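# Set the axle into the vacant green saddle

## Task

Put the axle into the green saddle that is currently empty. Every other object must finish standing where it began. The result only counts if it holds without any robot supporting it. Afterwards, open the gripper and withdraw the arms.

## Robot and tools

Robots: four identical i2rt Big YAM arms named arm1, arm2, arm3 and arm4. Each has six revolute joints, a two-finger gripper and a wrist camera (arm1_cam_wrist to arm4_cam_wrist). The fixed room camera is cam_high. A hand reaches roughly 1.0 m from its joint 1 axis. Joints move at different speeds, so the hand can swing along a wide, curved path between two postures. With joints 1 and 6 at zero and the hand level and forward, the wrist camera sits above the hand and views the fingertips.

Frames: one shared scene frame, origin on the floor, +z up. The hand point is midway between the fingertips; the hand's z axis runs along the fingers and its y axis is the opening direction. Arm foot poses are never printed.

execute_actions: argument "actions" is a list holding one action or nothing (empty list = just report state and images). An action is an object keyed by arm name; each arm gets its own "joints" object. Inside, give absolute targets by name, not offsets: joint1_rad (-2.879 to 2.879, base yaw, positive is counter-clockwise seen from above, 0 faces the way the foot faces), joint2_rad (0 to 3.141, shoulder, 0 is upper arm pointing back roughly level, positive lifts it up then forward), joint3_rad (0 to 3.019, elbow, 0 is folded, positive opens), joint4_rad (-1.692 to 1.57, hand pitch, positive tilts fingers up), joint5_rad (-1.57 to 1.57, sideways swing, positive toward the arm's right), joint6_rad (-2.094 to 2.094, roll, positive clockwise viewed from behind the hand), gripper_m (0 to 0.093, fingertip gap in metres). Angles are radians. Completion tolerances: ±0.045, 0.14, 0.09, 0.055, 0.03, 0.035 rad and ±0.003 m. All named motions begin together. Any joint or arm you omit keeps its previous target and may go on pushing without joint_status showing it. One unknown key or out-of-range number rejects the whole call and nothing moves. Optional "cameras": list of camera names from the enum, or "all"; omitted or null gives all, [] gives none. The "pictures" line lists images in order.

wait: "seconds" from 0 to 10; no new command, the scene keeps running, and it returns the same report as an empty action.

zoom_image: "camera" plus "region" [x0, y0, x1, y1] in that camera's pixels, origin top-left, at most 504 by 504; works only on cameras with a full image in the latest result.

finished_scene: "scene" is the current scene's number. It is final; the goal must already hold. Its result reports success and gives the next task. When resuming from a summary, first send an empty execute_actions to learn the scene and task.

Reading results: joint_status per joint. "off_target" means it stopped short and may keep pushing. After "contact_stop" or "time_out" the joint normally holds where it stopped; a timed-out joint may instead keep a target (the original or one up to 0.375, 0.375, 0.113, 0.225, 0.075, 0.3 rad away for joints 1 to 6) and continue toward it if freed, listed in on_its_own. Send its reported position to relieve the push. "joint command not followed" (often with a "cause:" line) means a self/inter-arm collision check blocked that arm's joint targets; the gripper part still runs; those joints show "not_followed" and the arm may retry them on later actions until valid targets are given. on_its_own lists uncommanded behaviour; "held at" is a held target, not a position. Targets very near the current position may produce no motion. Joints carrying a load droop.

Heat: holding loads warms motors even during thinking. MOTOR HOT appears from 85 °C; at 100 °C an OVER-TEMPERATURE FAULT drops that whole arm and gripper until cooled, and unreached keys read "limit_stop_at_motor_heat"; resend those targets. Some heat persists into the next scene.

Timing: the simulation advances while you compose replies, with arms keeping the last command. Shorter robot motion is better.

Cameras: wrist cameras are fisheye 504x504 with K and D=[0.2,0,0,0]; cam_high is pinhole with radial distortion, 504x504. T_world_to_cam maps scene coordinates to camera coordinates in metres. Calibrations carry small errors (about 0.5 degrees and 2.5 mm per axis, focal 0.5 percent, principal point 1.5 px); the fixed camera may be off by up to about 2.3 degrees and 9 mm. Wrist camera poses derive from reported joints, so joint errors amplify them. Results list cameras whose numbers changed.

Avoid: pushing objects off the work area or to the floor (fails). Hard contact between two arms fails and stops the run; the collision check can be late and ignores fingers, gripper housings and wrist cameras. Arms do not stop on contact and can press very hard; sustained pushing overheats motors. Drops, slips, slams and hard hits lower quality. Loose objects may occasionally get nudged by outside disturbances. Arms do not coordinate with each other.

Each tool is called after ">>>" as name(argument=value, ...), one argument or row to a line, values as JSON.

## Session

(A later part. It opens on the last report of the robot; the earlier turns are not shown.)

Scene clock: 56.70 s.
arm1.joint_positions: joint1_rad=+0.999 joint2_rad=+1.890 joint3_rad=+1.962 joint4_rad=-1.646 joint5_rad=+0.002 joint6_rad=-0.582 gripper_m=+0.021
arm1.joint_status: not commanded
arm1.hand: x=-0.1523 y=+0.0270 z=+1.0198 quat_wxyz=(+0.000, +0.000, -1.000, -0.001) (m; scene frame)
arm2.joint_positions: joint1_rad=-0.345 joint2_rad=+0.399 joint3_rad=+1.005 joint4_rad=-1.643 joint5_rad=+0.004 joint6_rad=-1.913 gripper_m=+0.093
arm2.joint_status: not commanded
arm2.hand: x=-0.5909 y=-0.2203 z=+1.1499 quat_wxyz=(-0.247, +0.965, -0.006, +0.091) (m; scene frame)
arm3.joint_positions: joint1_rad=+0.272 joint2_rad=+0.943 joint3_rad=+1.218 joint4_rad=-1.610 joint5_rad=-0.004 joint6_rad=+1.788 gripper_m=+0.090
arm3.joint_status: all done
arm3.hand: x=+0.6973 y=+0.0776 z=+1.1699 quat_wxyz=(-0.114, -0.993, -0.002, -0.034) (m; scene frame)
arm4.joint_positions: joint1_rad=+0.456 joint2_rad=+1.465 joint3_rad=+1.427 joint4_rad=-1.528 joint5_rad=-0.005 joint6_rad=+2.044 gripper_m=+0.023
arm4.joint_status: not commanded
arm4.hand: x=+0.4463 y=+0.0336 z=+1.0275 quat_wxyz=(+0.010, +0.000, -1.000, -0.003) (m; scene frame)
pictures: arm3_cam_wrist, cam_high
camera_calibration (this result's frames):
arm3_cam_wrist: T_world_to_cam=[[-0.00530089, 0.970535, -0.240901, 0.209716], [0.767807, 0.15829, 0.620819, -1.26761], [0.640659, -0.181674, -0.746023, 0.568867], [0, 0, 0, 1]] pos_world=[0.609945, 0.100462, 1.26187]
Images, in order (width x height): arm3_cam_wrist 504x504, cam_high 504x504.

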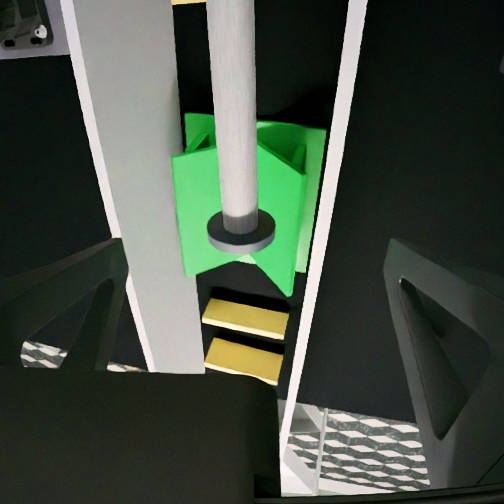

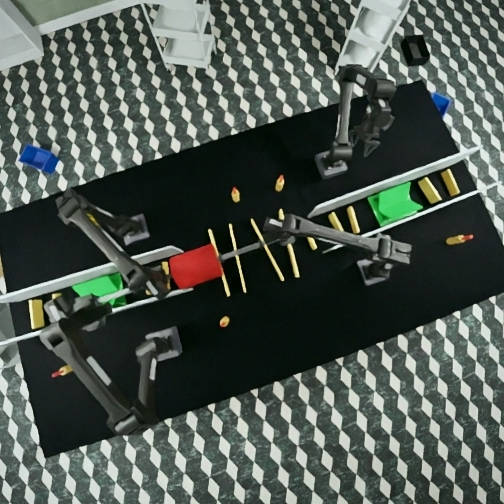

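>>> execute_actions(
  actions=[
    {"arm3":{"joints":{"joint2_rad":0.55,"joint3_rad":0.95,"joint4_rad":-1.65}}},
  ],
  cameras=[],
)

>>> execute_actions(
  actions=[
    {"arm3":{"joints":{"joint1_rad":-1.1,"joint6_rad":0.54}}},
  ],
  cameras=[],
)

>>> execute_actions(
  actions=[
    {"arm3":{"joints":{"joint2_rad":1.1,"joint3_rad":1.6}}},
  ],
  cameras=[],
)

>>> execute_actions(
  actions=[
    {"arm3":{"joints":{"joint1_rad":-0.975,"joint2_rad":1.73,"joint3_rad":2.05}}},
  ],
  cameras=["arm3_cam_wrist","cam_high"],
)

Scene clock: 58.37 s.
arm1.joint_positions: joint1_rad=+0.999 joint2_rad=+1.890 joint3_rad=+1.962 joint4_rad=-1.646 joint5_rad=+0.002 joint6_rad=-0.582 gripper_m=+0.021
arm1.joint_status: not commanded
arm1.hand: x=-0.1523 y=+0.0270 z=+1.0198 quat_wxyz=(+0.000, +0.000, -1.000, -0.001) (m; scene frame)
arm2.joint_positions: joint1_rad=-0.345 joint2_rad=+0.399 joint3_rad=+1.005 joint4_rad=-1.643 joint5_rad=+0.004 joint6_rad=-1.913 gripper_m=+0.093
arm2.joint_status: not commanded
arm2.hand: x=-0.5909 y=-0.2203 z=+1.1499 quat_wxyz=(-0.247, +0.965, -0.006, +0.091) (m; scene frame)
arm3.joint_positions: joint1_rad=+0.272 joint2_rad=+0.540 joint3_rad=+0.961 joint4_rad=-1.643 joint5_rad=-0.004 joint6_rad=+1.788 gripper_m=+0.090
arm3.joint_status: all done
arm3.hand: x=+0.6726 y=+0.1895 z=+1.1362 quat_wxyz=(-0.169, -0.985, -0.001, -0.046) (m; scene frame)
arm4.joint_positions: joint1_rad=+0.456 joint2_rad=+1.465 joint3_rad=+1.427 joint4_rad=-1.528 joint5_rad=-0.005 joint6_rad=+2.044 gripper_m=+0.023
arm4.joint_status: not commanded
arm4.hand: x=+0.4463 y=+0.0336 z=+1.0275 quat_wxyz=(+0.010, +0.000, -1.000, -0.003) (m; scene frame)
pictures: none
No camera images: the call's "cameras" was empty. Leave "cameras" out to get every camera's image.

Scene clock: 60.37 s.
arm1.joint_positions: joint1_rad=+0.999 joint2_rad=+1.890 joint3_rad=+1.962 joint4_rad=-1.646 joint5_rad=+0.002 joint6_rad=-0.582 gripper_m=+0.021
arm1.joint_status: not commanded
arm1.hand: x=-0.1523 y=+0.0270 z=+1.0198 quat_wxyz=(+0.000, +0.000, -1.000, -0.001) (m; scene frame)
arm2.joint_positions: joint1_rad=-0.345 joint2_rad=+0.399 joint3_rad=+1.005 joint4_rad=-1.643 joint5_rad=+0.004 joint6_rad=-1.913 gripper_m=+0.093
arm2.joint_status: not commanded
arm2.hand: x=-0.5909 y=-0.2203 z=+1.1499 quat_wxyz=(-0.247, +0.965, -0.006, +0.091) (m; scene frame)
arm3.joint_positions: joint1_rad=-1.093 joint2_rad=+0.540 joint3_rad=+0.961 joint4_rad=-1.643 joint5_rad=-0.002 joint6_rad=+0.553 gripper_m=+0.090
arm3.joint_status: all done
arm3.hand: x=+0.4863 y=+0.2821 z=+1.1340 quat_wxyz=(-0.082, -0.984, +0.063, +0.147) (m; scene frame)
arm4.joint_positions: joint1_rad=+0.456 joint2_rad=+1.465 joint3_rad=+1.427 joint4_rad=-1.528 joint5_rad=-0.005 joint6_rad=+2.044 gripper_m=+0.023
arm4.joint_status: not commanded
arm4.hand: x=+0.4463 y=+0.0336 z=+1.0275 quat_wxyz=(+0.010, +0.000, -1.000, -0.003) (m; scene frame)
pictures: none
No camera images: the call's "cameras" was empty. Leave "cameras" out to get every camera's image.

Scene clock: 61.73 s.
arm1.joint_positions: joint1_rad=+0.999 joint2_rad=+1.890 joint3_rad=+1.962 joint4_rad=-1.646 joint5_rad=+0.002 joint6_rad=-0.582 gripper_m=+0.021
arm1.joint_status: not commanded
arm1.hand: x=-0.1523 y=+0.0270 z=+1.0198 quat_wxyz=(+0.000, +0.000, -1.000, -0.001) (m; scene frame)
arm2.joint_positions: joint1_rad=-0.345 joint2_rad=+0.399 joint3_rad=+1.005 joint4_rad=-1.643 joint5_rad=+0.004 joint6_rad=-1.913 gripper_m=+0.093
arm2.joint_status: not commanded
arm2.hand: x=-0.5909 y=-0.2203 z=+1.1499 quat_wxyz=(-0.247, +0.965, -0.006, +0.091) (m; scene frame)
arm3.joint_positions: joint1_rad=-1.093 joint2_rad=+1.103 joint3_rad=+1.543 joint4_rad=-1.646 joint5_rad=-0.002 joint6_rad=+0.553 gripper_m=+0.090
arm3.joint_status: all done
arm3.hand: x=+0.3206 y=+0.2076 z=+1.2559 quat_wxyz=(-0.086, -0.982, +0.063, +0.154) (m; scene frame)
arm4.joint_positions: joint1_rad=+0.456 joint2_rad=+1.465 joint3_rad=+1.427 joint4_rad=-1.528 joint5_rad=-0.005 joint6_rad=+2.044 gripper_m=+0.023
arm4.joint_status: not commanded
arm4.hand: x=+0.4463 y=+0.0336 z=+1.0275 quat_wxyz=(+0.010, +0.000, -1.000, -0.003) (m; scene frame)
pictures: none
No camera images: the call's "cameras" was empty. Leave "cameras" out to get every camera's image.

Scene clock: 63.30 s.
arm1.joint_positions: joint1_rad=+0.999 joint2_rad=+1.890 joint3_rad=+1.962 joint4_rad=-1.646 joint5_rad=+0.002 joint6_rad=-0.582 gripper_m=+0.021
arm1.joint_status: not commanded
arm1.hand: x=-0.1523 y=+0.0270 z=+1.0198 quat_wxyz=(+0.000, +0.000, -1.000, -0.001) (m; scene frame)
arm2.joint_positions: joint1_rad=-0.345 joint2_rad=+0.399 joint3_rad=+1.005 joint4_rad=-1.643 joint5_rad=+0.004 joint6_rad=-1.913 gripper_m=+0.093
arm2.joint_status: not commanded
arm2.hand: x=-0.5909 y=-0.2203 z=+1.1499 quat_wxyz=(-0.247, +0.965, -0.006, +0.091) (m; scene frame)
arm3.joint_positions: joint1_rad=-0.973 joint2_rad=+1.753 joint3_rad=+1.988 joint4_rad=-1.646 joint5_rad=-0.002 joint6_rad=+0.552 gripper_m=+0.090
arm3.joint_status: all done
arm3.hand: x=+0.1509 y=+0.0551 z=+1.1582 quat_wxyz=(-0.043, -0.997, +0.003, +0.061) (m; scene frame)
arm4.joint_positions: joint1_rad=+0.456 joint2_rad=+1.465 joint3_rad=+1.427 joint4_rad=-1.528 joint5_rad=-0.005 joint6_rad=+2.044 gripper_m=+0.023
arm4.joint_status: not commanded
arm4.hand: x=+0.4463 y=+0.0336 z=+1.0275 quat_wxyz=(+0.010, +0.000, -1.000, -0.003) (m; scene frame)
pictures: arm3_cam_wrist, cam_high
camera_calibration (this result's frames):
arm3_cam_wrist: T_world_to_cam=[[-0.0113275, 0.995223, -0.0969705, 0.0586457], [0.874759, 0.0568438, 0.481213, -0.686104], [0.484426, -0.0793749, -0.871224, 1.06912], [0, 0, 0, 1]] pos_world=[0.08293, 0.0654964, 1.26729]
Images, in order (width x height): arm3_cam_wrist 504x504, cam_high 504x504.

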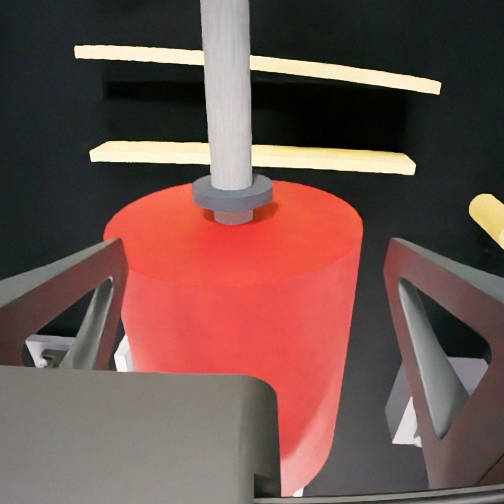

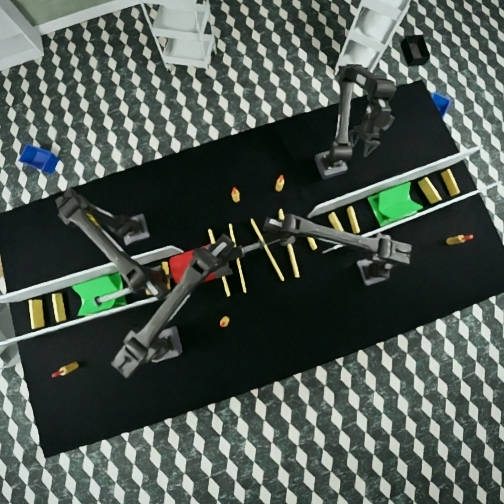

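>>> execute_actions(
  actions=[
    {"arm3":{"joints":{"joint1_rad":-0.99,"joint2_rad":1.93,"joint3_rad":2.2}}},
  ],
  cameras=[],
)

>>> execute_actions(
  actions=[
    {"arm3":{"joints":{"joint2_rad":1.97,"joint3_rad":2.08,"joint4_rad":-1.58}}},
  ],
  cameras=["arm3_cam_wrist"],
)

Scene clock: 64.97 s.
arm1.joint_positions: joint1_rad=+0.999 joint2_rad=+1.890 joint3_rad=+1.962 joint4_rad=-1.646 joint5_rad=+0.002 joint6_rad=-0.582 gripper_m=+0.021
arm1.joint_status: not commanded
arm1.hand: x=-0.1523 y=+0.0270 z=+1.0198 quat_wxyz=(+0.000, +0.000, -1.000, -0.001) (m; scene frame)
arm2.joint_positions: joint1_rad=-0.345 joint2_rad=+0.399 joint3_rad=+1.005 joint4_rad=-1.643 joint5_rad=+0.004 joint6_rad=-1.913 gripper_m=+0.093
arm2.joint_status: not commanded
arm2.hand: x=-0.5909 y=-0.2203 z=+1.1499 quat_wxyz=(-0.247, +0.965, -0.006, +0.091) (m; scene frame)
arm3.joint_positions: joint1_rad=-0.981 joint2_rad=+1.938 joint3_rad=+2.156 joint4_rad=-1.646 joint5_rad=-0.002 joint6_rad=+0.552 gripper_m=+0.090
arm3.joint_status: all done
arm3.hand: x=+0.0963 y=+0.0276 z=+1.1200 quat_wxyz=(-0.038, -0.998, +0.007, +0.055) (m; scene frame)
arm4.joint_positions: joint1_rad=+0.456 joint2_rad=+1.465 joint3_rad=+1.427 joint4_rad=-1.528 joint5_rad=-0.005 joint6_rad=+2.044 gripper_m=+0.023
arm4.joint_status: not commanded
arm4.hand: x=+0.4463 y=+0.0336 z=+1.0275 quat_wxyz=(+0.010, +0.000, -1.000, -0.003) (m; scene frame)
pictures: none
No camera images: the call's "cameras" was empty. Leave "cameras" out to get every camera's image.

Scene clock: 65.83 s.
arm1.joint_positions: joint1_rad=+0.999 joint2_rad=+1.890 joint3_rad=+1.962 joint4_rad=-1.646 joint5_rad=+0.002 joint6_rad=-0.582 gripper_m=+0.021
arm1.joint_status: not commanded
arm1.hand: x=-0.1523 y=+0.0270 z=+1.0198 quat_wxyz=(+0.000, +0.000, -1.000, -0.001) (m; scene frame)
arm2.joint_positions: joint1_rad=-0.345 joint2_rad=+0.399 joint3_rad=+1.005 joint4_rad=-1.643 joint5_rad=+0.004 joint6_rad=-1.913 gripper_m=+0.093
arm2.joint_status: not commanded
arm2.hand: x=-0.5909 y=-0.2203 z=+1.1499 quat_wxyz=(-0.247, +0.965, -0.006, +0.091) (m; scene frame)
arm3.joint_positions: joint1_rad=-0.981 joint2_rad=+1.957 joint3_rad=+2.086 joint4_rad=-1.594 joint5_rad=-0.002 joint6_rad=+0.552 gripper_m=+0.090
arm3.joint_status: all done
arm3.hand: x=+0.0943 y=+0.0261 z=+1.0816 quat_wxyz=(-0.029, -0.999, +0.007, +0.039) (m; scene frame)
arm4.joint_positions: joint1_rad=+0.456 joint2_rad=+1.465 joint3_rad=+1.427 joint4_rad=-1.528 joint5_rad=-0.005 joint6_rad=+2.044 gripper_m=+0.023
arm4.joint_status: not commanded
arm4.hand: x=+0.4463 y=+0.0336 z=+1.0275 quat_wxyz=(+0.010, +0.000, -1.000, -0.003) (m; scene frame)
pictures: arm3_cam_wrist
camera_calibration (this result's frames):
arm3_cam_wrist: T_world_to_cam=[[0.000109079, 0.997557, -0.0698556, 0.0490324], [0.852336, 0.0364414, 0.521724, -0.639265], [0.522995, -0.0595973, -0.85025, 1.00068], [0, 0, 0, 1]] pos_world=[0.0215127, 0.0340209, 1.18777]
Images, in order (width x height): arm3_cam_wrist 504x504.

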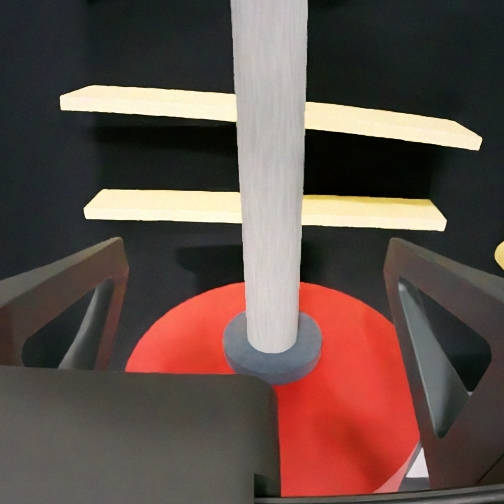

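>>> execute_actions(
  actions=[
    {"arm3":{"joints":{"joint2_rad":2.005,"joint3_rad":2.005,"joint4_rad":-1.56}}},
  ],
  cameras=["arm3_cam_wrist"],
)

Scene clock: 66.80 s.
arm1.joint_positions: joint1_rad=+0.999 joint2_rad=+1.890 joint3_rad=+1.962 joint4_rad=-1.646 joint5_rad=+0.002 joint6_rad=-0.582 gripper_m=+0.021
arm1.joint_status: not commanded
arm1.hand: x=-0.1523 y=+0.0270 z=+1.0198 quat_wxyz=(+0.000, +0.000, -1.000, -0.001) (m; scene frame)
arm2.joint_positions: joint1_rad=-0.345 joint2_rad=+0.399 joint3_rad=+1.005 joint4_rad=-1.643 joint5_rad=+0.004 joint6_rad=-1.913 gripper_m=+0.093
arm2.joint_status: not commanded
arm2.hand: x=-0.5909 y=-0.2203 z=+1.1499 quat_wxyz=(-0.247, +0.965, -0.006, +0.091) (m; scene frame)
arm3.joint_positions: joint1_rad=-0.981 joint2_rad=+1.995 joint3_rad=+2.010 joint4_rad=-1.573 joint5_rad=-0.002 joint6_rad=+0.552 gripper_m=+0.090
arm3.joint_status: all done
arm3.hand: x=+0.1013 y=+0.0299 z=+1.0285 quat_wxyz=(-0.004, -1.000, +0.007, -0.001) (m; scene frame)
arm4.joint_positions: joint1_rad=+0.456 joint2_rad=+1.465 joint3_rad=+1.427 joint4_rad=-1.528 joint5_rad=-0.005 joint6_rad=+2.044 gripper_m=+0.023
arm4.joint_status: not commanded
arm4.hand: x=+0.4463 y=+0.0336 z=+1.0275 quat_wxyz=(+0.010, +0.000, -1.000, -0.003) (m; scene frame)
pictures: arm3_cam_wrist
camera_calibration (this result's frames):
arm3_cam_wrist: T_world_to_cam=[[0.00320824, 0.999761, -0.0216412, -0.00846535], [0.807513, 0.0101749, 0.589763, -0.682345], [0.589842, -0.0193676, -0.807287, 0.899868], [0, 0, 0, 1]] pos_world=[0.0202501, 0.0328344, 1.12869]
Images, in order (width x height): arm3_cam_wrist 504x504.

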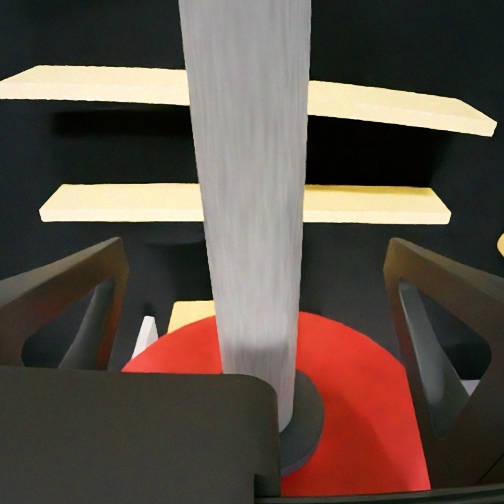

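>>> execute_actions(
  actions=[
    {"arm3":{"joints":{"gripper_m":0}}},
  ],
  cameras=[],
)

>>> execute_actions(
  actions=[
    {"arm3":{"joints":{"joint2_rad":1.955,"joint3_rad":2.085}},"arm1":{"joints":{"joint2_rad":1.88,"joint3_rad":1.99}}},
  ],
  cameras=["arm3_cam_wrist"],
)

>>> execute_actions(
  actions=[
    {"arm1":{"joints":{"gripper_m":0.09}}},
  ],
  cameras=[],
)

>>> execute_actions(
  actions=[
    {"arm1":{"joints":{"joint2_rad":1.6,"joint3_rad":2.03}}},
  ],
  cameras=["arm1_cam_wrist","cam_high"],
)

Scene clock: 67.80 s.
arm1.joint_positions: joint1_rad=+0.999 joint2_rad=+1.890 joint3_rad=+1.962 joint4_rad=-1.647 joint5_rad=+0.002 joint6_rad=-0.581 gripper_m=+0.021
arm1.joint_status: not commanded
arm1.hand: x=-0.1524 y=+0.0271 z=+1.0198 quat_wxyz=(+0.000, +0.000, -1.000, -0.001) (m; scene frame)
arm2.joint_positions: joint1_rad=-0.345 joint2_rad=+0.399 joint3_rad=+1.005 joint4_rad=-1.643 joint5_rad=+0.004 joint6_rad=-1.913 gripper_m=+0.093
arm2.joint_status: not commanded
arm2.hand: x=-0.5909 y=-0.2203 z=+1.1499 quat_wxyz=(-0.247, +0.965, -0.006, +0.091) (m; scene frame)
arm3.joint_positions: joint1_rad=-0.981 joint2_rad=+1.995 joint3_rad=+2.010 joint4_rad=-1.573 joint5_rad=-0.001 joint6_rad=+0.534 gripper_m=+0.023
arm3.joint_status: gripper_m off_target (ended at +0.023, target +0.000)
arm3.hand: x=+0.1012 y=+0.0300 z=+1.0285 quat_wxyz=(-0.004, -1.000, -0.002, -0.001) (m; scene frame)
arm4.joint_positions: joint1_rad=+0.456 joint2_rad=+1.465 joint3_rad=+1.427 joint4_rad=-1.528 joint5_rad=-0.005 joint6_rad=+2.044 gripper_m=+0.023
arm4.joint_status: not commanded
arm4.hand: x=+0.4463 y=+0.0336 z=+1.0275 quat_wxyz=(+0.010, +0.000, -1.000, -0.003) (m; scene frame)
pictures: none
No camera images: the call's "cameras" was empty. Leave "cameras" out to get every camera's image.

Scene clock: 68.40 s.
arm1.joint_positions: joint1_rad=+0.999 joint2_rad=+1.890 joint3_rad=+1.962 joint4_rad=-1.647 joint5_rad=+0.002 joint6_rad=-0.581 gripper_m=+0.021
arm1.joint_status: all done
arm1.hand: x=-0.1524 y=+0.0271 z=+1.0198 quat_wxyz=(+0.000, +0.000, -1.000, -0.001) (m; scene frame)
arm2.joint_positions: joint1_rad=-0.345 joint2_rad=+0.399 joint3_rad=+1.005 joint4_rad=-1.643 joint5_rad=+0.004 joint6_rad=-1.913 gripper_m=+0.093
arm2.joint_status: not commanded
arm2.hand: x=-0.5909 y=-0.2203 z=+1.1499 quat_wxyz=(-0.247, +0.965, -0.006, +0.091) (m; scene frame)
arm3.joint_positions: joint1_rad=-0.981 joint2_rad=+1.994 joint3_rad=+2.010 joint4_rad=-1.573 joint5_rad=-0.001 joint6_rad=+0.534 gripper_m=+0.023
arm3.joint_status: all done
arm3.hand: x=+0.1012 y=+0.0300 z=+1.0291 quat_wxyz=(-0.004, -1.000, -0.002, -0.001) (m; scene frame)
arm4.joint_positions: joint1_rad=+0.456 joint2_rad=+1.465 joint3_rad=+1.427 joint4_rad=-1.528 joint5_rad=-0.005 joint6_rad=+2.044 gripper_m=+0.023
arm4.joint_status: not commanded
arm4.hand: x=+0.4463 y=+0.0336 z=+1.0275 quat_wxyz=(+0.010, +0.000, -1.000, -0.003) (m; scene frame)
pictures: arm3_cam_wrist
camera_calibration (this result's frames):
arm3_cam_wrist: T_world_to_cam=[[-0.0151238, 0.999659, -0.021269, -0.00712923], [0.808207, 0.0247458, 0.588379, -0.681677], [0.588704, -0.0082912, -0.808306, 0.90127], [0, 0, 0, 1]] pos_world=[0.0202464, 0.0314681, 1.12943]
Images, in order (width x height): arm3_cam_wrist 504x504.

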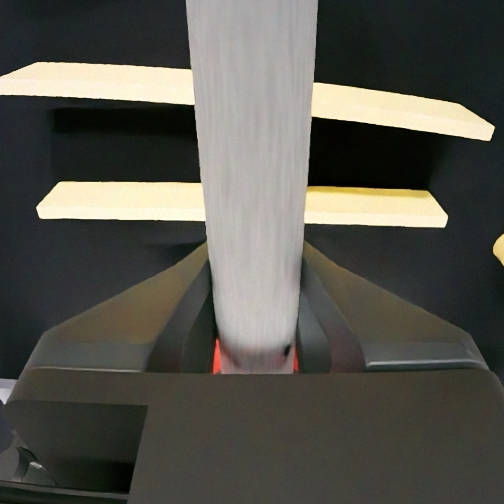

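Scene clock: 69.10 s.
arm1.joint_positions: joint1_rad=+0.999 joint2_rad=+1.889 joint3_rad=+1.962 joint4_rad=-1.647 joint5_rad=+0.002 joint6_rad=-0.581 gripper_m=+0.090
arm1.joint_status: all done
arm1.hand: x=-0.1524 y=+0.0271 z=+1.0202 quat_wxyz=(+0.000, +0.000, -1.000, -0.001) (m; scene frame)
arm2.joint_positions: joint1_rad=-0.345 joint2_rad=+0.399 joint3_rad=+1.005 joint4_rad=-1.643 joint5_rad=+0.004 joint6_rad=-1.913 gripper_m=+0.093
arm2.joint_status: not commanded
arm2.hand: x=-0.5909 y=-0.2203 z=+1.1499 quat_wxyz=(-0.247, +0.965, -0.006, +0.091) (m; scene frame)
arm3.joint_positions: joint1_rad=-0.981 joint2_rad=+1.996 joint3_rad=+2.010 joint4_rad=-1.573 joint5_rad=-0.001 joint6_rad=+0.534 gripper_m=+0.023
arm3.joint_status: not commanded
arm3.hand: x=+0.1009 y=+0.0302 z=+1.0279 quat_wxyz=(-0.004, -1.000, -0.002, -0.001) (m; scene frame)
arm4.joint_positions: joint1_rad=+0.456 joint2_rad=+1.464 joint3_rad=+1.427 joint4_rad=-1.528 joint5_rad=-0.004 joint6_rad=+2.044 gripper_m=+0.023
arm4.joint_status: not commanded
arm4.hand: x=+0.4465 y=+0.0336 z=+1.0278 quat_wxyz=(+0.010, +0.000, -1.000, -0.004) (m; scene frame)
pictures: none
No camera images: the call's "cameras" was empty. Leave "cameras" out to get every camera's image.

Scene clock: 70.50 s.
arm1.joint_positions: joint1_rad=+0.999 joint2_rad=+1.589 joint3_rad=+2.020 joint4_rad=-1.647 joint5_rad=+0.002 joint6_rad=-0.581 gripper_m=+0.090
arm1.joint_status: all done
arm1.hand: x=-0.1999 y=+0.0575 z=+1.2061 quat_wxyz=(-0.149, -0.001, -0.984, +0.097) (m; scene frame)
arm2.joint_positions: joint1_rad=-0.345 joint2_rad=+0.399 joint3_rad=+1.005 joint4_rad=-1.643 joint5_rad=+0.004 joint6_rad=-1.913 gripper_m=+0.093
arm2.joint_status: not commanded
arm2.hand: x=-0.5909 y=-0.2203 z=+1.1499 quat_wxyz=(-0.247, +0.965, -0.006, +0.091) (m; scene frame)
arm3.joint_positions: joint1_rad=-0.981 joint2_rad=+1.996 joint3_rad=+2.010 joint4_rad=-1.573 joint5_rad=-0.001 joint6_rad=+0.534 gripper_m=+0.023
arm3.joint_status: not commanded
arm3.hand: x=+0.1009 y=+0.0302 z=+1.0279 quat_wxyz=(-0.004, -1.000, -0.002, -0.001) (m; scene frame)
arm4.joint_positions: joint1_rad=+0.456 joint2_rad=+1.464 joint3_rad=+1.427 joint4_rad=-1.528 joint5_rad=-0.004 joint6_rad=+2.044 gripper_m=+0.023
arm4.joint_status: not commanded
arm4.hand: x=+0.4465 y=+0.0336 z=+1.0278 quat_wxyz=(+0.010, +0.000, -1.000, -0.004) (m; scene frame)
pictures: arm1_cam_wrist, cam_high
camera_calibration (this result's frames):
arm1_cam_wrist: T_world_to_cam=[[-0.0267644, -0.98003, 0.197038, -0.188818], [-0.940678, 0.091386, 0.326761, -0.584512], [-0.338242, -0.176604, -0.924339, 1.18003], [0, 0, 0, 1]] pos_world=[-0.155755, 0.0767673, 1.31895]
Images, in order (width x height): arm1_cam_wrist 504x504, cam_high 504x504.

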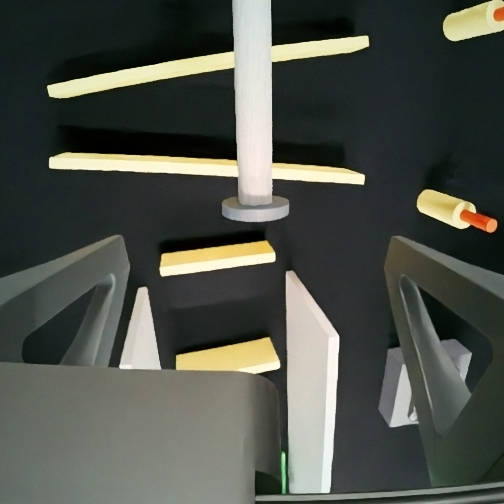

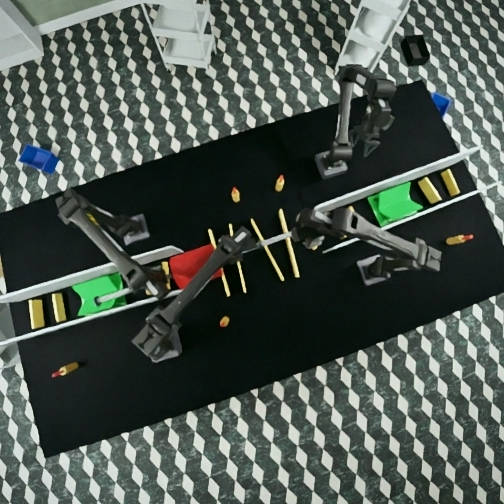

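>>> execute_actions(
  actions=[
    {"arm1":{"joints":{"joint2_rad":0.5,"joint3_rad":1.1}},"arm3":{"joints":{"joint1_rad":-0.887,"joint2_rad":1.761,"joint3_rad":1.76,"joint4_rad":-1.5,"joint6_rad":0.653}},"arm4":{"joints":{"joint1_rad":0.27,"joint2_rad":1.298,"joint3_rad":1.37,"joint4_rad":-1.571,"joint6_rad":1.875}}},
  ],
  cameras=[],
)

>>> execute_actions(
  actions=[
    {"arm3":{"joints":{"joint1_rad":-0.705,"joint2_rad":1.559,"joint3_rad":1.495,"joint4_rad":-1.44,"joint6_rad":0.851}},"arm4":{"joints":{"joint1_rad":-0.052,"joint2_rad":1.19,"joint3_rad":1.265,"joint4_rad":-1.573,"joint6_rad":1.566}}},
  ],
  cameras=["cam_high","arm4_cam_wrist","arm3_cam_wrist"],
)

Scene clock: 73.20 s.
arm1.joint_positions: joint1_rad=+0.999 joint2_rad=+0.508 joint3_rad=+1.096 joint4_rad=-1.646 joint5_rad=+0.002 joint6_rad=-0.581 gripper_m=+0.090
arm1.joint_status: all done
arm1.hand: x=-0.5061 y=+0.2592 z=+1.1402 quat_wxyz=(-0.213, -0.001, -0.967, +0.139) (m; scene frame)
arm2.joint_positions: joint1_rad=-0.345 joint2_rad=+0.399 joint3_rad=+1.005 joint4_rad=-1.643 joint5_rad=+0.004 joint6_rad=-1.913 gripper_m=+0.093
arm2.joint_status: not commanded
arm2.hand: x=-0.5909 y=-0.2203 z=+1.1499 quat_wxyz=(-0.247, +0.965, -0.006, +0.091) (m; scene frame)
arm3.joint_positions: joint1_rad=-0.876 joint2_rad=+1.809 joint3_rad=+1.747 joint4_rad=-1.522 joint5_rad=-0.003 joint6_rad=+0.652 gripper_m=+0.023
arm3.joint_status: all done
arm3.hand: x=+0.1935 y=+0.0169 z=+1.0354 quat_wxyz=(+0.003, -1.000, +0.004, -0.012) (m; scene frame)
arm4.joint_positions: joint1_rad=+0.266 joint2_rad=+1.323 joint3_rad=+1.344 joint4_rad=-1.575 joint5_rad=+0.010 joint6_rad=+1.870 gripper_m=+0.023
arm4.joint_status: all done
arm4.hand: x=+0.5396 y=+0.0152 z=+1.0486 quat_wxyz=(+0.005, -0.008, -1.000, -0.011) (m; scene frame)
pictures: none
No camera images: the call's "cameras" was empty. Leave "cameras" out to get every camera's image.

Scene clock: 74.27 s.
arm1.joint_positions: joint1_rad=+0.999 joint2_rad=+0.508 joint3_rad=+1.096 joint4_rad=-1.646 joint5_rad=+0.002 joint6_rad=-0.581 gripper_m=+0.090
arm1.joint_status: not commanded
arm1.hand: x=-0.5061 y=+0.2592 z=+1.1402 quat_wxyz=(-0.213, -0.001, -0.967, +0.139) (m; scene frame)
arm2.joint_positions: joint1_rad=-0.345 joint2_rad=+0.399 joint3_rad=+1.005 joint4_rad=-1.643 joint5_rad=+0.004 joint6_rad=-1.913 gripper_m=+0.093
arm2.joint_status: not commanded
arm2.hand: x=-0.5909 y=-0.2203 z=+1.1499 quat_wxyz=(-0.247, +0.965, -0.006, +0.091) (m; scene frame)
arm3.joint_positions: joint1_rad=-0.694 joint2_rad=+1.607 joint3_rad=+1.481 joint4_rad=-1.443 joint5_rad=-0.003 joint6_rad=+0.853 gripper_m=+0.023
arm3.joint_status: all done
arm3.hand: x=+0.3099 y=-0.0046 z=+1.0360 quat_wxyz=(-0.002, -1.000, +0.014, -0.007) (m; scene frame)
arm4.joint_positions: joint1_rad=-0.056 joint2_rad=+1.215 joint3_rad=+1.237 joint4_rad=-1.572 joint5_rad=+0.005 joint6_rad=+1.567 gripper_m=+0.023
arm4.joint_status: all done
arm4.hand: x=+0.6583 y=-0.0108 z=+1.0421 quat_wxyz=(+0.004, -0.018, -1.000, -0.012) (m; scene frame)
pictures: arm3_cam_wrist, arm4_cam_wrist, cam_high
camera_calibration (this result's frames):
arm3_cam_wrist: T_world_to_cam=[[0.0174515, 0.999718, -0.0161156, 0.0153599], [0.801085, -0.00433565, 0.598535, -0.861993], [0.598297, -0.0233553, -0.800934, 0.773045], [0, 0, 0, 1]] pos_world=[0.227751, -0.0010382, 1.13534]
arm4_cam_wrist: T_world_to_cam=[[-0.0339729, -0.99922, -0.0201247, 0.0330048], [-0.798108, 0.015004, 0.602327, -0.0969399], [-0.601556, 0.0365245, -0.797995, 1.35286], [0, 0, 0, 1]] pos_world=[0.737575, -0.0149791, 1.13863]
Images, in order (width x height): arm3_cam_wrist 504x504, arm4_cam_wrist 504x504, cam_high 504x504.

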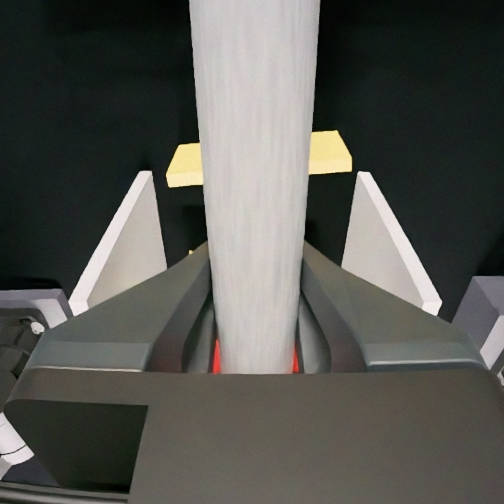

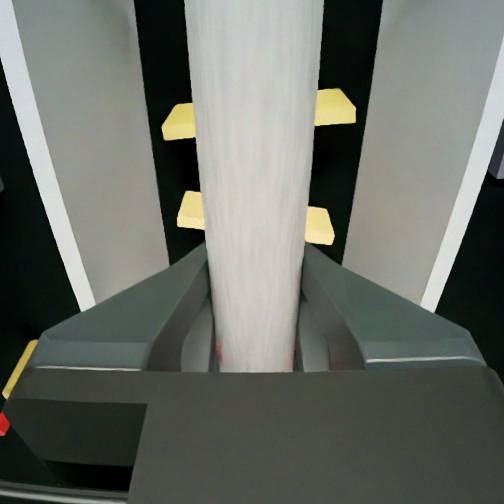

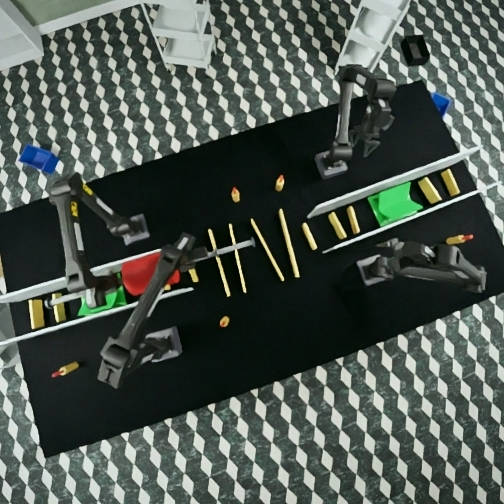

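Well centred. Continue.

>>> execute_actions(
  actions=[
    {"arm3":{"joints":{"joint1_rad":-0.475,"joint2_rad":1.395,"joint3_rad":1.32,"joint4_rad":-1.421,"joint6_rad":1.087}},"arm4":{"joints":{"joint1_rad":-0.395,"joint2_rad":1.235,"joint3_rad":1.31,"joint4_rad":-1.569,"joint6_rad":1.216}}},
  ],
  cameras=[],
)

>>> execute_actions(
  actions=[
    {"arm3":{"joints":{"joint1_rad":-0.212,"joint2_rad":1.3,"joint3_rad":1.225,"joint4_rad":-1.421,"joint6_rad":1.349}},"arm4":{"joints":{"joint1_rad":-0.66,"joint2_rad":1.365,"joint3_rad":1.445,"joint4_rad":-1.559,"joint6_rad":0.954}}},
  ],
  cameras=[],
)

>>> execute_actions(
  actions=[
    {"arm3":{"joints":{"joint1_rad":0.08,"joint2_rad":1.28,"joint3_rad":1.205,"joint4_rad":-1.423,"joint6_rad":1.641}},"arm4":{"joints":{"joint1_rad":-0.851,"joint2_rad":1.552,"joint3_rad":1.655,"joint4_rad":-1.575,"joint6_rad":0.763}}},
  ],
  cameras=["cam_high","arm4_cam_wrist","arm3_cam_wrist"],
)

Scene clock: 75.63 s.
arm1.joint_positions: joint1_rad=+0.999 joint2_rad=+0.508 joint3_rad=+1.096 joint4_rad=-1.646 joint5_rad=+0.002 joint6_rad=-0.581 gripper_m=+0.090
arm1.joint_status: not commanded
arm1.hand: x=-0.5061 y=+0.2592 z=+1.1402 quat_wxyz=(-0.213, -0.001, -0.967, +0.139) (m; scene frame)
arm2.joint_positions: joint1_rad=-0.345 joint2_rad=+0.399 joint3_rad=+1.005 joint4_rad=-1.643 joint5_rad=+0.004 joint6_rad=-1.913 gripper_m=+0.093
arm2.joint_status: not commanded
arm2.hand: x=-0.5909 y=-0.2203 z=+1.1499 quat_wxyz=(-0.247, +0.965, -0.006, +0.091) (m; scene frame)
arm3.joint_positions: joint1_rad=-0.469 joint2_rad=+1.451 joint3_rad=+1.303 joint4_rad=-1.415 joint5_rad=+0.008 joint6_rad=+1.093 gripper_m=+0.023
arm3.joint_status: all done
arm3.hand: x=+0.4251 y=-0.0166 z=+1.0370 quat_wxyz=(-0.001, -1.000, +0.022, -0.001) (m; scene frame)
arm4.joint_positions: joint1_rad=-0.403 joint2_rad=+1.252 joint3_rad=+1.242 joint4_rad=-1.563 joint5_rad=+0.000 joint6_rad=+1.238 gripper_m=+0.023
arm4.joint_status: all done
arm4.hand: x=+0.7754 y=-0.0280 z=+1.0307 quat_wxyz=(+0.007, -0.026, -1.000, -0.001) (m; scene frame)
pictures: none
No camera images: the call's "cameras" was empty. Leave "cameras" out to get every camera's image.

Scene clock: 76.70 s.
arm1.joint_positions: joint1_rad=+0.999 joint2_rad=+0.508 joint3_rad=+1.096 joint4_rad=-1.646 joint5_rad=+0.002 joint6_rad=-0.581 gripper_m=+0.090
arm1.joint_status: not commanded
arm1.hand: x=-0.5061 y=+0.2592 z=+1.1402 quat_wxyz=(-0.213, -0.001, -0.967, +0.139) (m; scene frame)
arm2.joint_positions: joint1_rad=-0.345 joint2_rad=+0.399 joint3_rad=+1.005 joint4_rad=-1.643 joint5_rad=+0.004 joint6_rad=-1.913 gripper_m=+0.093
arm2.joint_status: not commanded
arm2.hand: x=-0.5909 y=-0.2203 z=+1.1499 quat_wxyz=(-0.247, +0.965, -0.006, +0.091) (m; scene frame)
arm3.joint_positions: joint1_rad=-0.207 joint2_rad=+1.348 joint3_rad=+1.204 joint4_rad=-1.417 joint5_rad=+0.008 joint6_rad=+1.358 gripper_m=+0.023
arm3.joint_status: all done
arm3.hand: x=+0.5372 y=-0.0214 z=+1.0401 quat_wxyz=(-0.003, -1.000, +0.023, -0.001) (m; scene frame)
arm4.joint_positions: joint1_rad=-0.671 joint2_rad=+1.393 joint3_rad=+1.375 joint4_rad=-1.560 joint5_rad=+0.001 joint6_rad=+0.971 gripper_m=+0.023
arm4.joint_status: all done
arm4.hand: x=+0.8883 y=-0.0324 z=+1.0296 quat_wxyz=(+0.009, -0.027, -1.000, +0.002) (m; scene frame)
pictures: none
No camera images: the call's "cameras" was empty. Leave "cameras" out to get every camera's image.

Scene clock: 77.73 s.
arm1.joint_positions: joint1_rad=+0.999 joint2_rad=+0.508 joint3_rad=+1.096 joint4_rad=-1.646 joint5_rad=+0.002 joint6_rad=-0.581 gripper_m=+0.090
arm1.joint_status: not commanded
arm1.hand: x=-0.5061 y=+0.2592 z=+1.1402 quat_wxyz=(-0.213, -0.001, -0.967, +0.139) (m; scene frame)
arm2.joint_positions: joint1_rad=-0.345 joint2_rad=+0.399 joint3_rad=+1.005 joint4_rad=-1.643 joint5_rad=+0.004 joint6_rad=-1.913 gripper_m=+0.093
arm2.joint_status: not commanded
arm2.hand: x=-0.5909 y=-0.2203 z=+1.1499 quat_wxyz=(-0.247, +0.965, -0.006, +0.091) (m; scene frame)
arm3.joint_positions: joint1_rad=+0.083 joint2_rad=+1.339 joint3_rad=+1.184 joint4_rad=-1.418 joint5_rad=+0.008 joint6_rad=+1.638 gripper_m=+0.023
arm3.joint_status: all done
arm3.hand: x=+0.6475 y=-0.0277 z=+1.0375 quat_wxyz=(+0.001, -1.000, +0.018, -0.002) (m; scene frame)
arm4.joint_positions: joint1_rad=-0.861 joint2_rad=+1.584 joint3_rad=+1.583 joint4_rad=-1.574 joint5_rad=-0.001 joint6_rad=+0.773 gripper_m=+0.023
arm4.joint_status: all done
arm4.hand: x=+0.9994 y=-0.0351 z=+1.0277 quat_wxyz=(+0.009, -0.023, -1.000, -0.001) (m; scene frame)
pictures: arm3_cam_wrist, arm4_cam_wrist, cam_high
camera_calibration (this result's frames):
arm3_cam_wrist: T_world_to_cam=[[0.0252763, 0.999617, -0.0112816, 0.0225202], [0.806632, -0.0137277, 0.590895, -1.12943], [0.590514, -0.0240357, -0.80667, 0.582628], [0, 0, 0, 1]] pos_world=[0.566412, -0.0240121, 1.13761]
arm4_cam_wrist: T_world_to_cam=[[-0.0446795, -0.998998, 0.00267443, 0.00730305], [-0.79173, 0.037042, 0.609747, 0.17111], [-0.609235, 0.0251258, -0.792592, 1.54918], [0, 0, 0, 1]] pos_world=[1.07961, -0.0379669, 1.12351]
Images, in order (width x height): arm3_cam_wrist 504x504, arm4_cam_wrist 504x504, cam_high 504x504.

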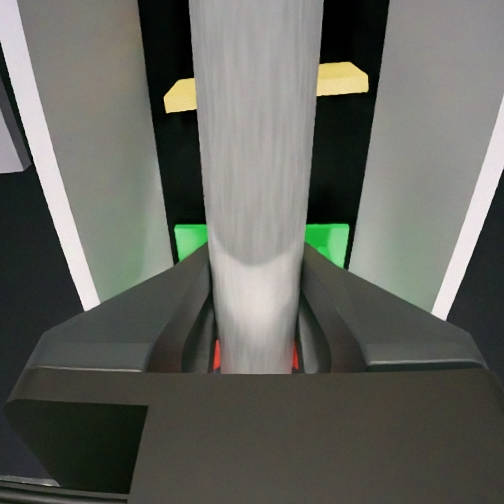

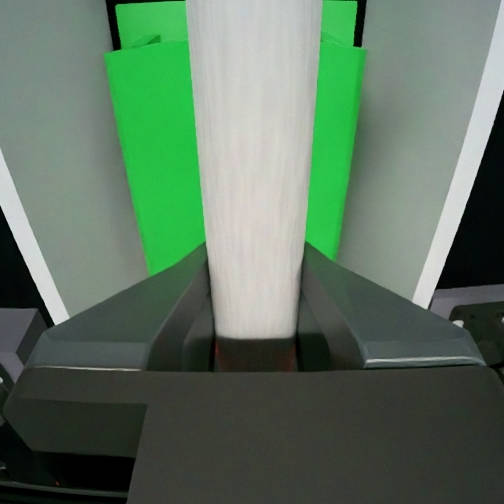

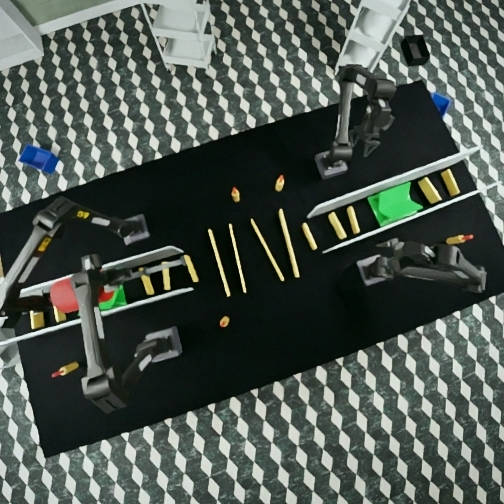

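>>> execute_actions(
  actions=[
    {"arm3":{"joints":{"joint1_rad":0.345,"joint2_rad":1.345,"joint3_rad":1.29,"joint4_rad":-1.421,"joint6_rad":1.89}},"arm4":{"joints":{"joint1_rad":-0.96,"joint2_rad":1.795,"joint3_rad":1.98,"joint4_rad":-1.651,"joint6_rad":0.635}}},
  ],
  cameras=["cam_high","arm4_cam_wrist","arm3_cam_wrist"],
)

Scene clock: 79.23 s.
arm1.joint_positions: joint1_rad=+0.999 joint2_rad=+0.508 joint3_rad=+1.096 joint4_rad=-1.646 joint5_rad=+0.002 joint6_rad=-0.581 gripper_m=+0.090
arm1.joint_status: not commanded
arm1.hand: x=-0.5061 y=+0.2592 z=+1.1402 quat_wxyz=(-0.213, -0.001, -0.967, +0.139) (m; scene frame)
arm2.joint_positions: joint1_rad=-0.345 joint2_rad=+0.399 joint3_rad=+1.005 joint4_rad=-1.643 joint5_rad=+0.004 joint6_rad=-1.913 gripper_m=+0.093
arm2.joint_status: not commanded
arm2.hand: x=-0.5909 y=-0.2203 z=+1.1499 quat_wxyz=(-0.247, +0.965, -0.006, +0.091) (m; scene frame)
arm3.joint_positions: joint1_rad=+0.349 joint2_rad=+1.379 joint3_rad=+1.201 joint4_rad=-1.418 joint5_rad=+0.003 joint6_rad=+1.887 gripper_m=+0.023
arm3.joint_status: all done
arm3.hand: x=+0.7498 y=-0.0193 z=+1.0304 quat_wxyz=(+0.012, -1.000, +0.009, +0.000) (m; scene frame)
arm4.joint_positions: joint1_rad=-0.963 joint2_rad=+1.833 joint3_rad=+1.903 joint4_rad=-1.644 joint5_rad=-0.004 joint6_rad=+0.653 gripper_m=+0.023
arm4.joint_status: all done
arm4.hand: x=+1.1023 y=-0.0200 z=+1.0235 quat_wxyz=(+0.010, -0.014, -1.000, -0.002) (m; scene frame)
pictures: arm3_cam_wrist, arm4_cam_wrist, cam_high
camera_calibration (this result's frames):
arm3_cam_wrist: T_world_to_cam=[[0.00752034, 0.999918, 0.0104038, 0.00237465], [0.808376, -0.0122033, 0.58854, -1.20647], [0.588618, 0.00398416, -0.808401, 0.520475], [0, 0, 0, 1]] pos_world=[0.668898, -0.019171, 1.13078]
arm4_cam_wrist: T_world_to_cam=[[-0.0264232, -0.999651, -0.000175505, 0.009859], [-0.791242, 0.0208071, 0.61115, 0.252331], [-0.610933, 0.0162874, -0.791515, 1.60872], [0, 0, 0, 1]] pos_world=[1.18273, -0.0215965, 1.11912]
Images, in order (width x height): arm3_cam_wrist 504x504, arm4_cam_wrist 504x504, cam_high 504x504.

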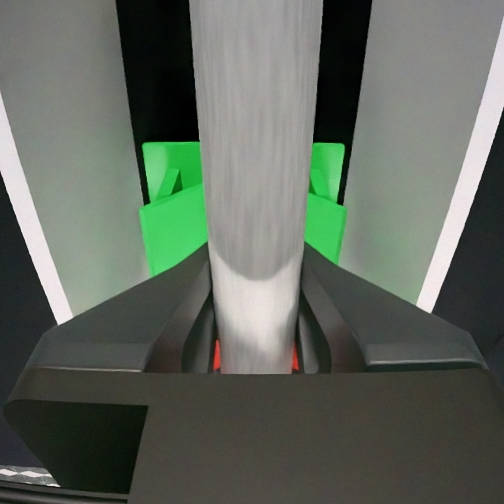

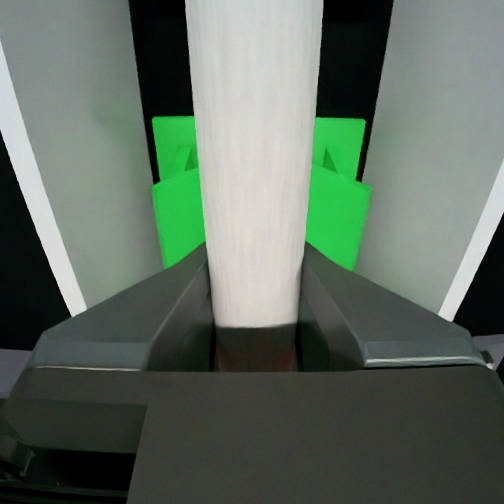

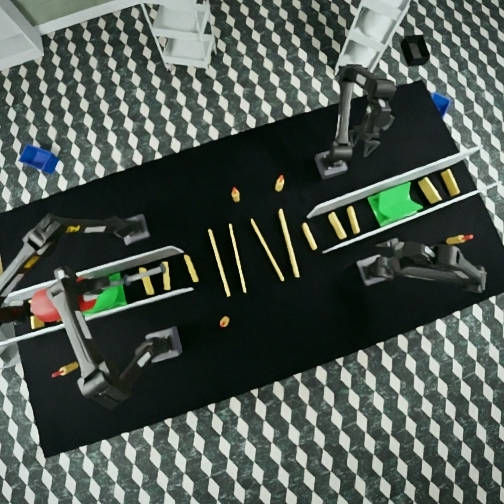

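>>> execute_actions(
  actions=[
    {"arm3":{"joints":{"joint2_rad":1.43,"joint3_rad":1.095,"joint4_rad":-1.177}},"arm4":{"joints":{"joint1_rad":-0.967,"joint2_rad":1.82,"joint3_rad":1.755,"joint4_rad":-1.444}}},
  ],
  cameras=["arm4_cam_wrist","arm3_cam_wrist"],
)

Scene clock: 80.67 s.
arm1.joint_positions: joint1_rad=+0.999 joint2_rad=+0.508 joint3_rad=+1.096 joint4_rad=-1.646 joint5_rad=+0.002 joint6_rad=-0.581 gripper_m=+0.090
arm1.joint_status: not commanded
arm1.hand: x=-0.5061 y=+0.2592 z=+1.1402 quat_wxyz=(-0.213, -0.001, -0.967, +0.139) (m; scene frame)
arm2.joint_positions: joint1_rad=-0.345 joint2_rad=+0.399 joint3_rad=+1.005 joint4_rad=-1.643 joint5_rad=+0.004 joint6_rad=-1.913 gripper_m=+0.093
arm2.joint_status: not commanded
arm2.hand: x=-0.5909 y=-0.2203 z=+1.1499 quat_wxyz=(-0.247, +0.965, -0.006, +0.091) (m; scene frame)
arm3.joint_positions: joint1_rad=+0.350 joint2_rad=+1.466 joint3_rad=+1.068 joint4_rad=-1.195 joint5_rad=+0.006 joint6_rad=+1.867 gripper_m=+0.023
arm3.joint_status: all done
arm3.hand: x=+0.7537 y=-0.0294 z=+0.9491 quat_wxyz=(+0.010, -1.000, -0.001, +0.000) (m; scene frame)
arm4.joint_positions: joint1_rad=-0.966 joint2_rad=+1.863 joint3_rad=+1.729 joint4_rad=-1.453 joint5_rad=+0.003 joint6_rad=+0.628 gripper_m=+0.023
arm4.joint_status: all done
arm4.hand: x=+1.1067 y=-0.0192 z=+0.9408 quat_wxyz=(+0.013, -0.003, -1.000, +0.004) (m; scene frame)
pictures: arm3_cam_wrist, arm4_cam_wrist
camera_calibration (this result's frames):
arm3_cam_wrist: T_world_to_cam=[[-0.0126897, 0.999901, 0.00606961, 0.032715], [0.80881, 0.00669511, 0.588032, -1.16115], [0.587933, 0.0123711, -0.808815, 0.453705], [0, 0, 0, 1]] pos_world=[0.672815, -0.0305506, 1.04956]
arm4_cam_wrist: T_world_to_cam=[[-0.00476523, -0.999915, 0.0121054, -0.0248525], [-0.78793, 0.0112085, 0.615662, 0.298255], [-0.615746, -0.00660444, -0.787917, 1.54744], [0, 0, 0, 1]] pos_world=[1.18772, -0.0179733, 1.03593]
Images, in order (width x height): arm3_cam_wrist 504x504, arm4_cam_wrist 504x504.

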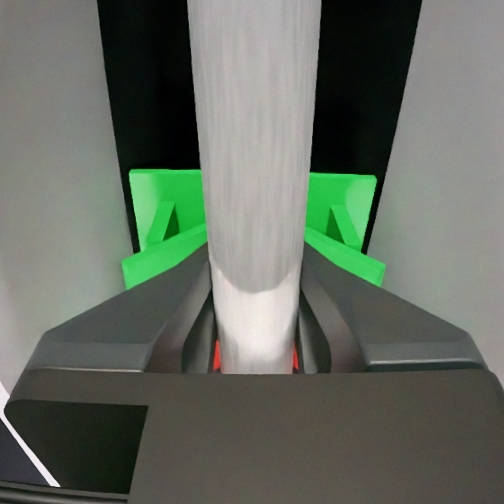

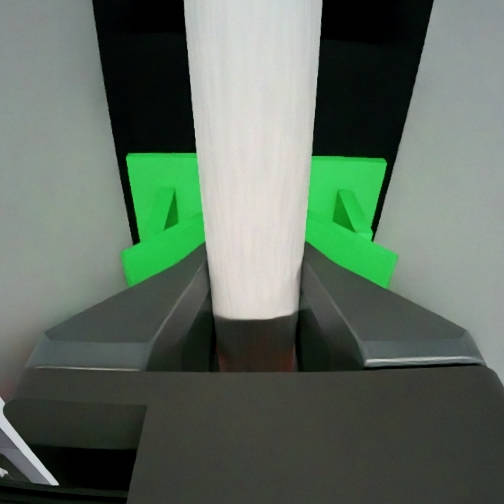

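>>> execute_actions(
  actions=[
    {"arm3":{"joints":{"joint2_rad":1.51,"joint3_rad":1.0,"joint4_rad":-0.985}},"arm4":{"joints":{"joint1_rad":-0.985,"joint2_rad":1.845,"joint3_rad":1.63,"joint4_rad":-1.28}}},
  ],
  cameras=["arm4_cam_wrist","arm3_cam_wrist"],
)

Scene clock: 81.83 s.
arm1.joint_positions: joint1_rad=+0.999 joint2_rad=+0.508 joint3_rad=+1.096 joint4_rad=-1.646 joint5_rad=+0.002 joint6_rad=-0.581 gripper_m=+0.090
arm1.joint_status: not commanded
arm1.hand: x=-0.5061 y=+0.2592 z=+1.1402 quat_wxyz=(-0.213, -0.001, -0.967, +0.139) (m; scene frame)
arm2.joint_positions: joint1_rad=-0.345 joint2_rad=+0.399 joint3_rad=+1.005 joint4_rad=-1.643 joint5_rad=+0.004 joint6_rad=-1.913 gripper_m=+0.093
arm2.joint_status: not commanded
arm2.hand: x=-0.5909 y=-0.2203 z=+1.1499 quat_wxyz=(-0.247, +0.965, -0.006, +0.091) (m; scene frame)
arm3.joint_positions: joint1_rad=+0.349 joint2_rad=+1.548 joint3_rad=+0.977 joint4_rad=-1.007 joint5_rad=-0.002 joint6_rad=+1.880 gripper_m=+0.023
arm3.joint_status: all done
arm3.hand: x=+0.7567 y=-0.0331 z=+0.8873 quat_wxyz=(+0.003, -1.000, +0.006, -0.006) (m; scene frame)
arm4.joint_positions: joint1_rad=-0.983 joint2_rad=+1.882 joint3_rad=+1.606 joint4_rad=-1.295 joint5_rad=+0.003 joint6_rad=+0.628 gripper_m=+0.023
arm4.joint_status: all done
arm4.hand: x=+1.1108 y=-0.0271 z=+0.8843 quat_wxyz=(+0.006, -0.011, -1.000, +0.000) (m; scene frame)
pictures: arm3_cam_wrist, arm4_cam_wrist
camera_calibration (this result's frames):
arm3_cam_wrist: T_world_to_cam=[[0.00091404, 0.999979, -0.00637325, 0.0375535], [0.802217, 0.00307179, 0.597024, -1.13033], [0.597031, -0.00565844, -0.802198, 0.388648], [0, 0, 0, 1]] pos_world=[0.674703, -0.0318814, 0.986848]
arm4_cam_wrist: T_world_to_cam=[[-0.0214316, -0.999764, 0.00347506, -0.00589476], [-0.795585, 0.0191595, 0.605539, 0.35402], [-0.605463, 0.010213, -0.795808, 1.50136], [0, 0, 0, 1]] pos_world=[1.19054, -0.0280096, 0.98044]
Images, in order (width x height): arm3_cam_wrist 504x504, arm4_cam_wrist 504x504.

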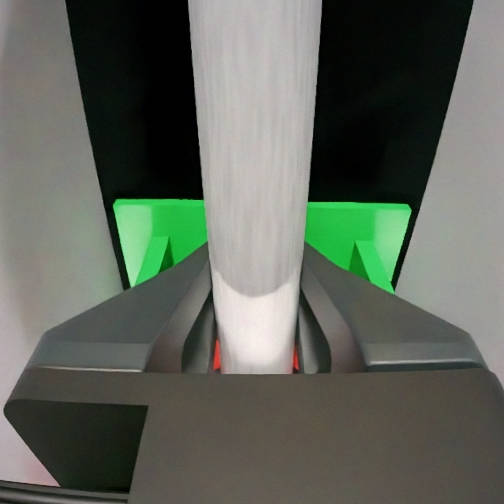

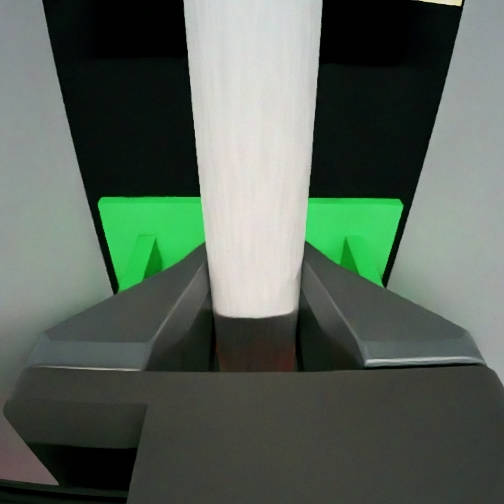

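>>> execute_actions(
  actions=[
    {"arm3":{"joints":{"joint1_rad":0.325,"joint2_rad":1.53,"joint3_rad":0.97,"joint4_rad":-0.945}},"arm4":{"joints":{"joint1_rad":-0.962,"joint2_rad":1.855,"joint3_rad":1.595,"joint4_rad":-1.25}}},
  ],
  cameras=["arm4_cam_wrist","arm3_cam_wrist"],
)

Scene clock: 82.77 s.
arm1.joint_positions: joint1_rad=+0.999 joint2_rad=+0.508 joint3_rad=+1.096 joint4_rad=-1.646 joint5_rad=+0.002 joint6_rad=-0.581 gripper_m=+0.090
arm1.joint_status: not commanded
arm1.hand: x=-0.5061 y=+0.2592 z=+1.1402 quat_wxyz=(-0.213, -0.001, -0.967, +0.139) (m; scene frame)
arm2.joint_positions: joint1_rad=-0.345 joint2_rad=+0.399 joint3_rad=+1.005 joint4_rad=-1.643 joint5_rad=+0.004 joint6_rad=-1.913 gripper_m=+0.093
arm2.joint_status: not commanded
arm2.hand: x=-0.5909 y=-0.2203 z=+1.1499 quat_wxyz=(-0.247, +0.965, -0.006, +0.091) (m; scene frame)
arm3.joint_positions: joint1_rad=+0.337 joint2_rad=+1.553 joint3_rad=+0.949 joint4_rad=-0.969 joint5_rad=-0.002 joint6_rad=+1.872 gripper_m=+0.023
arm3.joint_status: all done
arm3.hand: x=+0.7510 y=-0.0308 z=+0.8764 quat_wxyz=(+0.001, -1.000, +0.008, -0.006) (m; scene frame)
arm4.joint_positions: joint1_rad=-0.974 joint2_rad=+1.882 joint3_rad=+1.577 joint4_rad=-1.268 joint5_rad=+0.004 joint6_rad=+0.636 gripper_m=+0.023
arm4.joint_status: all done
arm4.hand: x=+1.1050 y=-0.0252 z=+0.8737 quat_wxyz=(+0.007, -0.011, -1.000, +0.001) (m; scene frame)
pictures: arm3_cam_wrist, arm4_cam_wrist
camera_calibration (this result's frames):
arm3_cam_wrist: T_world_to_cam=[[0.0051738, 0.999929, -0.0107046, 0.0357785], [0.801419, 0.0022562, 0.598099, -1.11964], [0.598081, -0.0116733, -0.801351, 0.381531], [0, 0, 0, 1]] pos_world=[0.668931, -0.0287961, 0.97578]
arm4_cam_wrist: T_world_to_cam=[[-0.0202562, -0.999781, 0.00527384, -0.00691667], [-0.795268, 0.019309, 0.60595, 0.35504], [-0.605919, 0.00808015, -0.795485, 1.48963], [0, 0, 0, 1]] pos_world=[1.18481, -0.0258071, 0.969876]
Images, in order (width x height): arm3_cam_wrist 504x504, arm4_cam_wrist 504x504.

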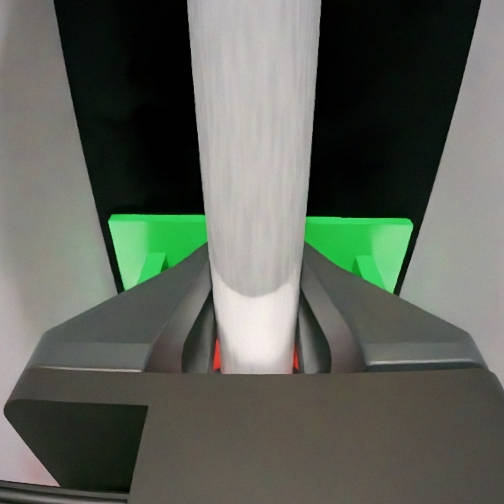

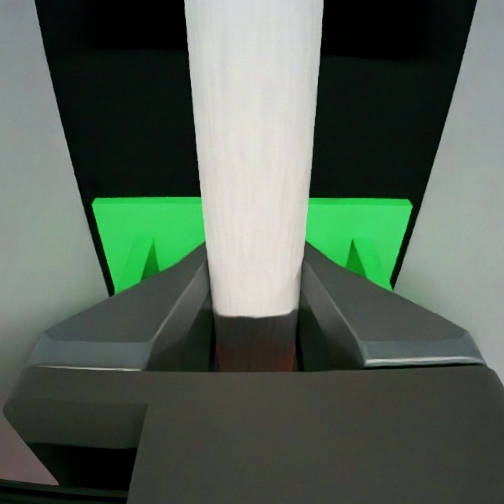

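Lower a bit more to confirm contact.

>>> execute_actions(
  actions=[
    {"arm3":{"joints":{"joint2_rad":1.55,"joint3_rad":0.935,"joint4_rad":-0.93}},"arm4":{"joints":{"joint2_rad":1.875,"joint3_rad":1.565,"joint4_rad":-1.235}}},
  ],
  cameras=[],
)

Scene clock: 83.43 s.
arm1.joint_positions: joint1_rad=+0.999 joint2_rad=+0.508 joint3_rad=+1.096 joint4_rad=-1.646 joint5_rad=+0.002 joint6_rad=-0.581 gripper_m=+0.090
arm1.joint_status: not commanded
arm1.hand: x=-0.5061 y=+0.2592 z=+1.1402 quat_wxyz=(-0.213, -0.001, -0.967, +0.139) (m; scene frame)
arm2.joint_positions: joint1_rad=-0.345 joint2_rad=+0.399 joint3_rad=+1.005 joint4_rad=-1.643 joint5_rad=+0.004 joint6_rad=-1.913 gripper_m=+0.093
arm2.joint_status: not commanded
arm2.hand: x=-0.5909 y=-0.2203 z=+1.1499 quat_wxyz=(-0.247, +0.965, -0.006, +0.091) (m; scene frame)
arm3.joint_positions: joint1_rad=+0.337 joint2_rad=+1.555 joint3_rad=+0.935 joint4_rad=-0.954 joint5_rad=-0.002 joint6_rad=+1.876 gripper_m=+0.023
arm3.joint_status: all done
arm3.hand: x=+0.7502 y=-0.0280 z=+0.8712 quat_wxyz=(+0.002, -1.000, +0.010, -0.006) (m; scene frame)
arm4.joint_positions: joint1_rad=-0.974 joint2_rad=+1.881 joint3_rad=+1.565 joint4_rad=-1.256 joint5_rad=+0.007 joint6_rad=+0.643 gripper_m=+0.023
arm4.joint_status: all done
arm4.hand: x=+1.1040 y=-0.0263 z=+0.8699 quat_wxyz=(+0.006, -0.014, -1.000, +0.002) (m; scene frame)
pictures: none
No camera images: the call's "cameras" was empty. Leave "cameras" out to get every camera's image.


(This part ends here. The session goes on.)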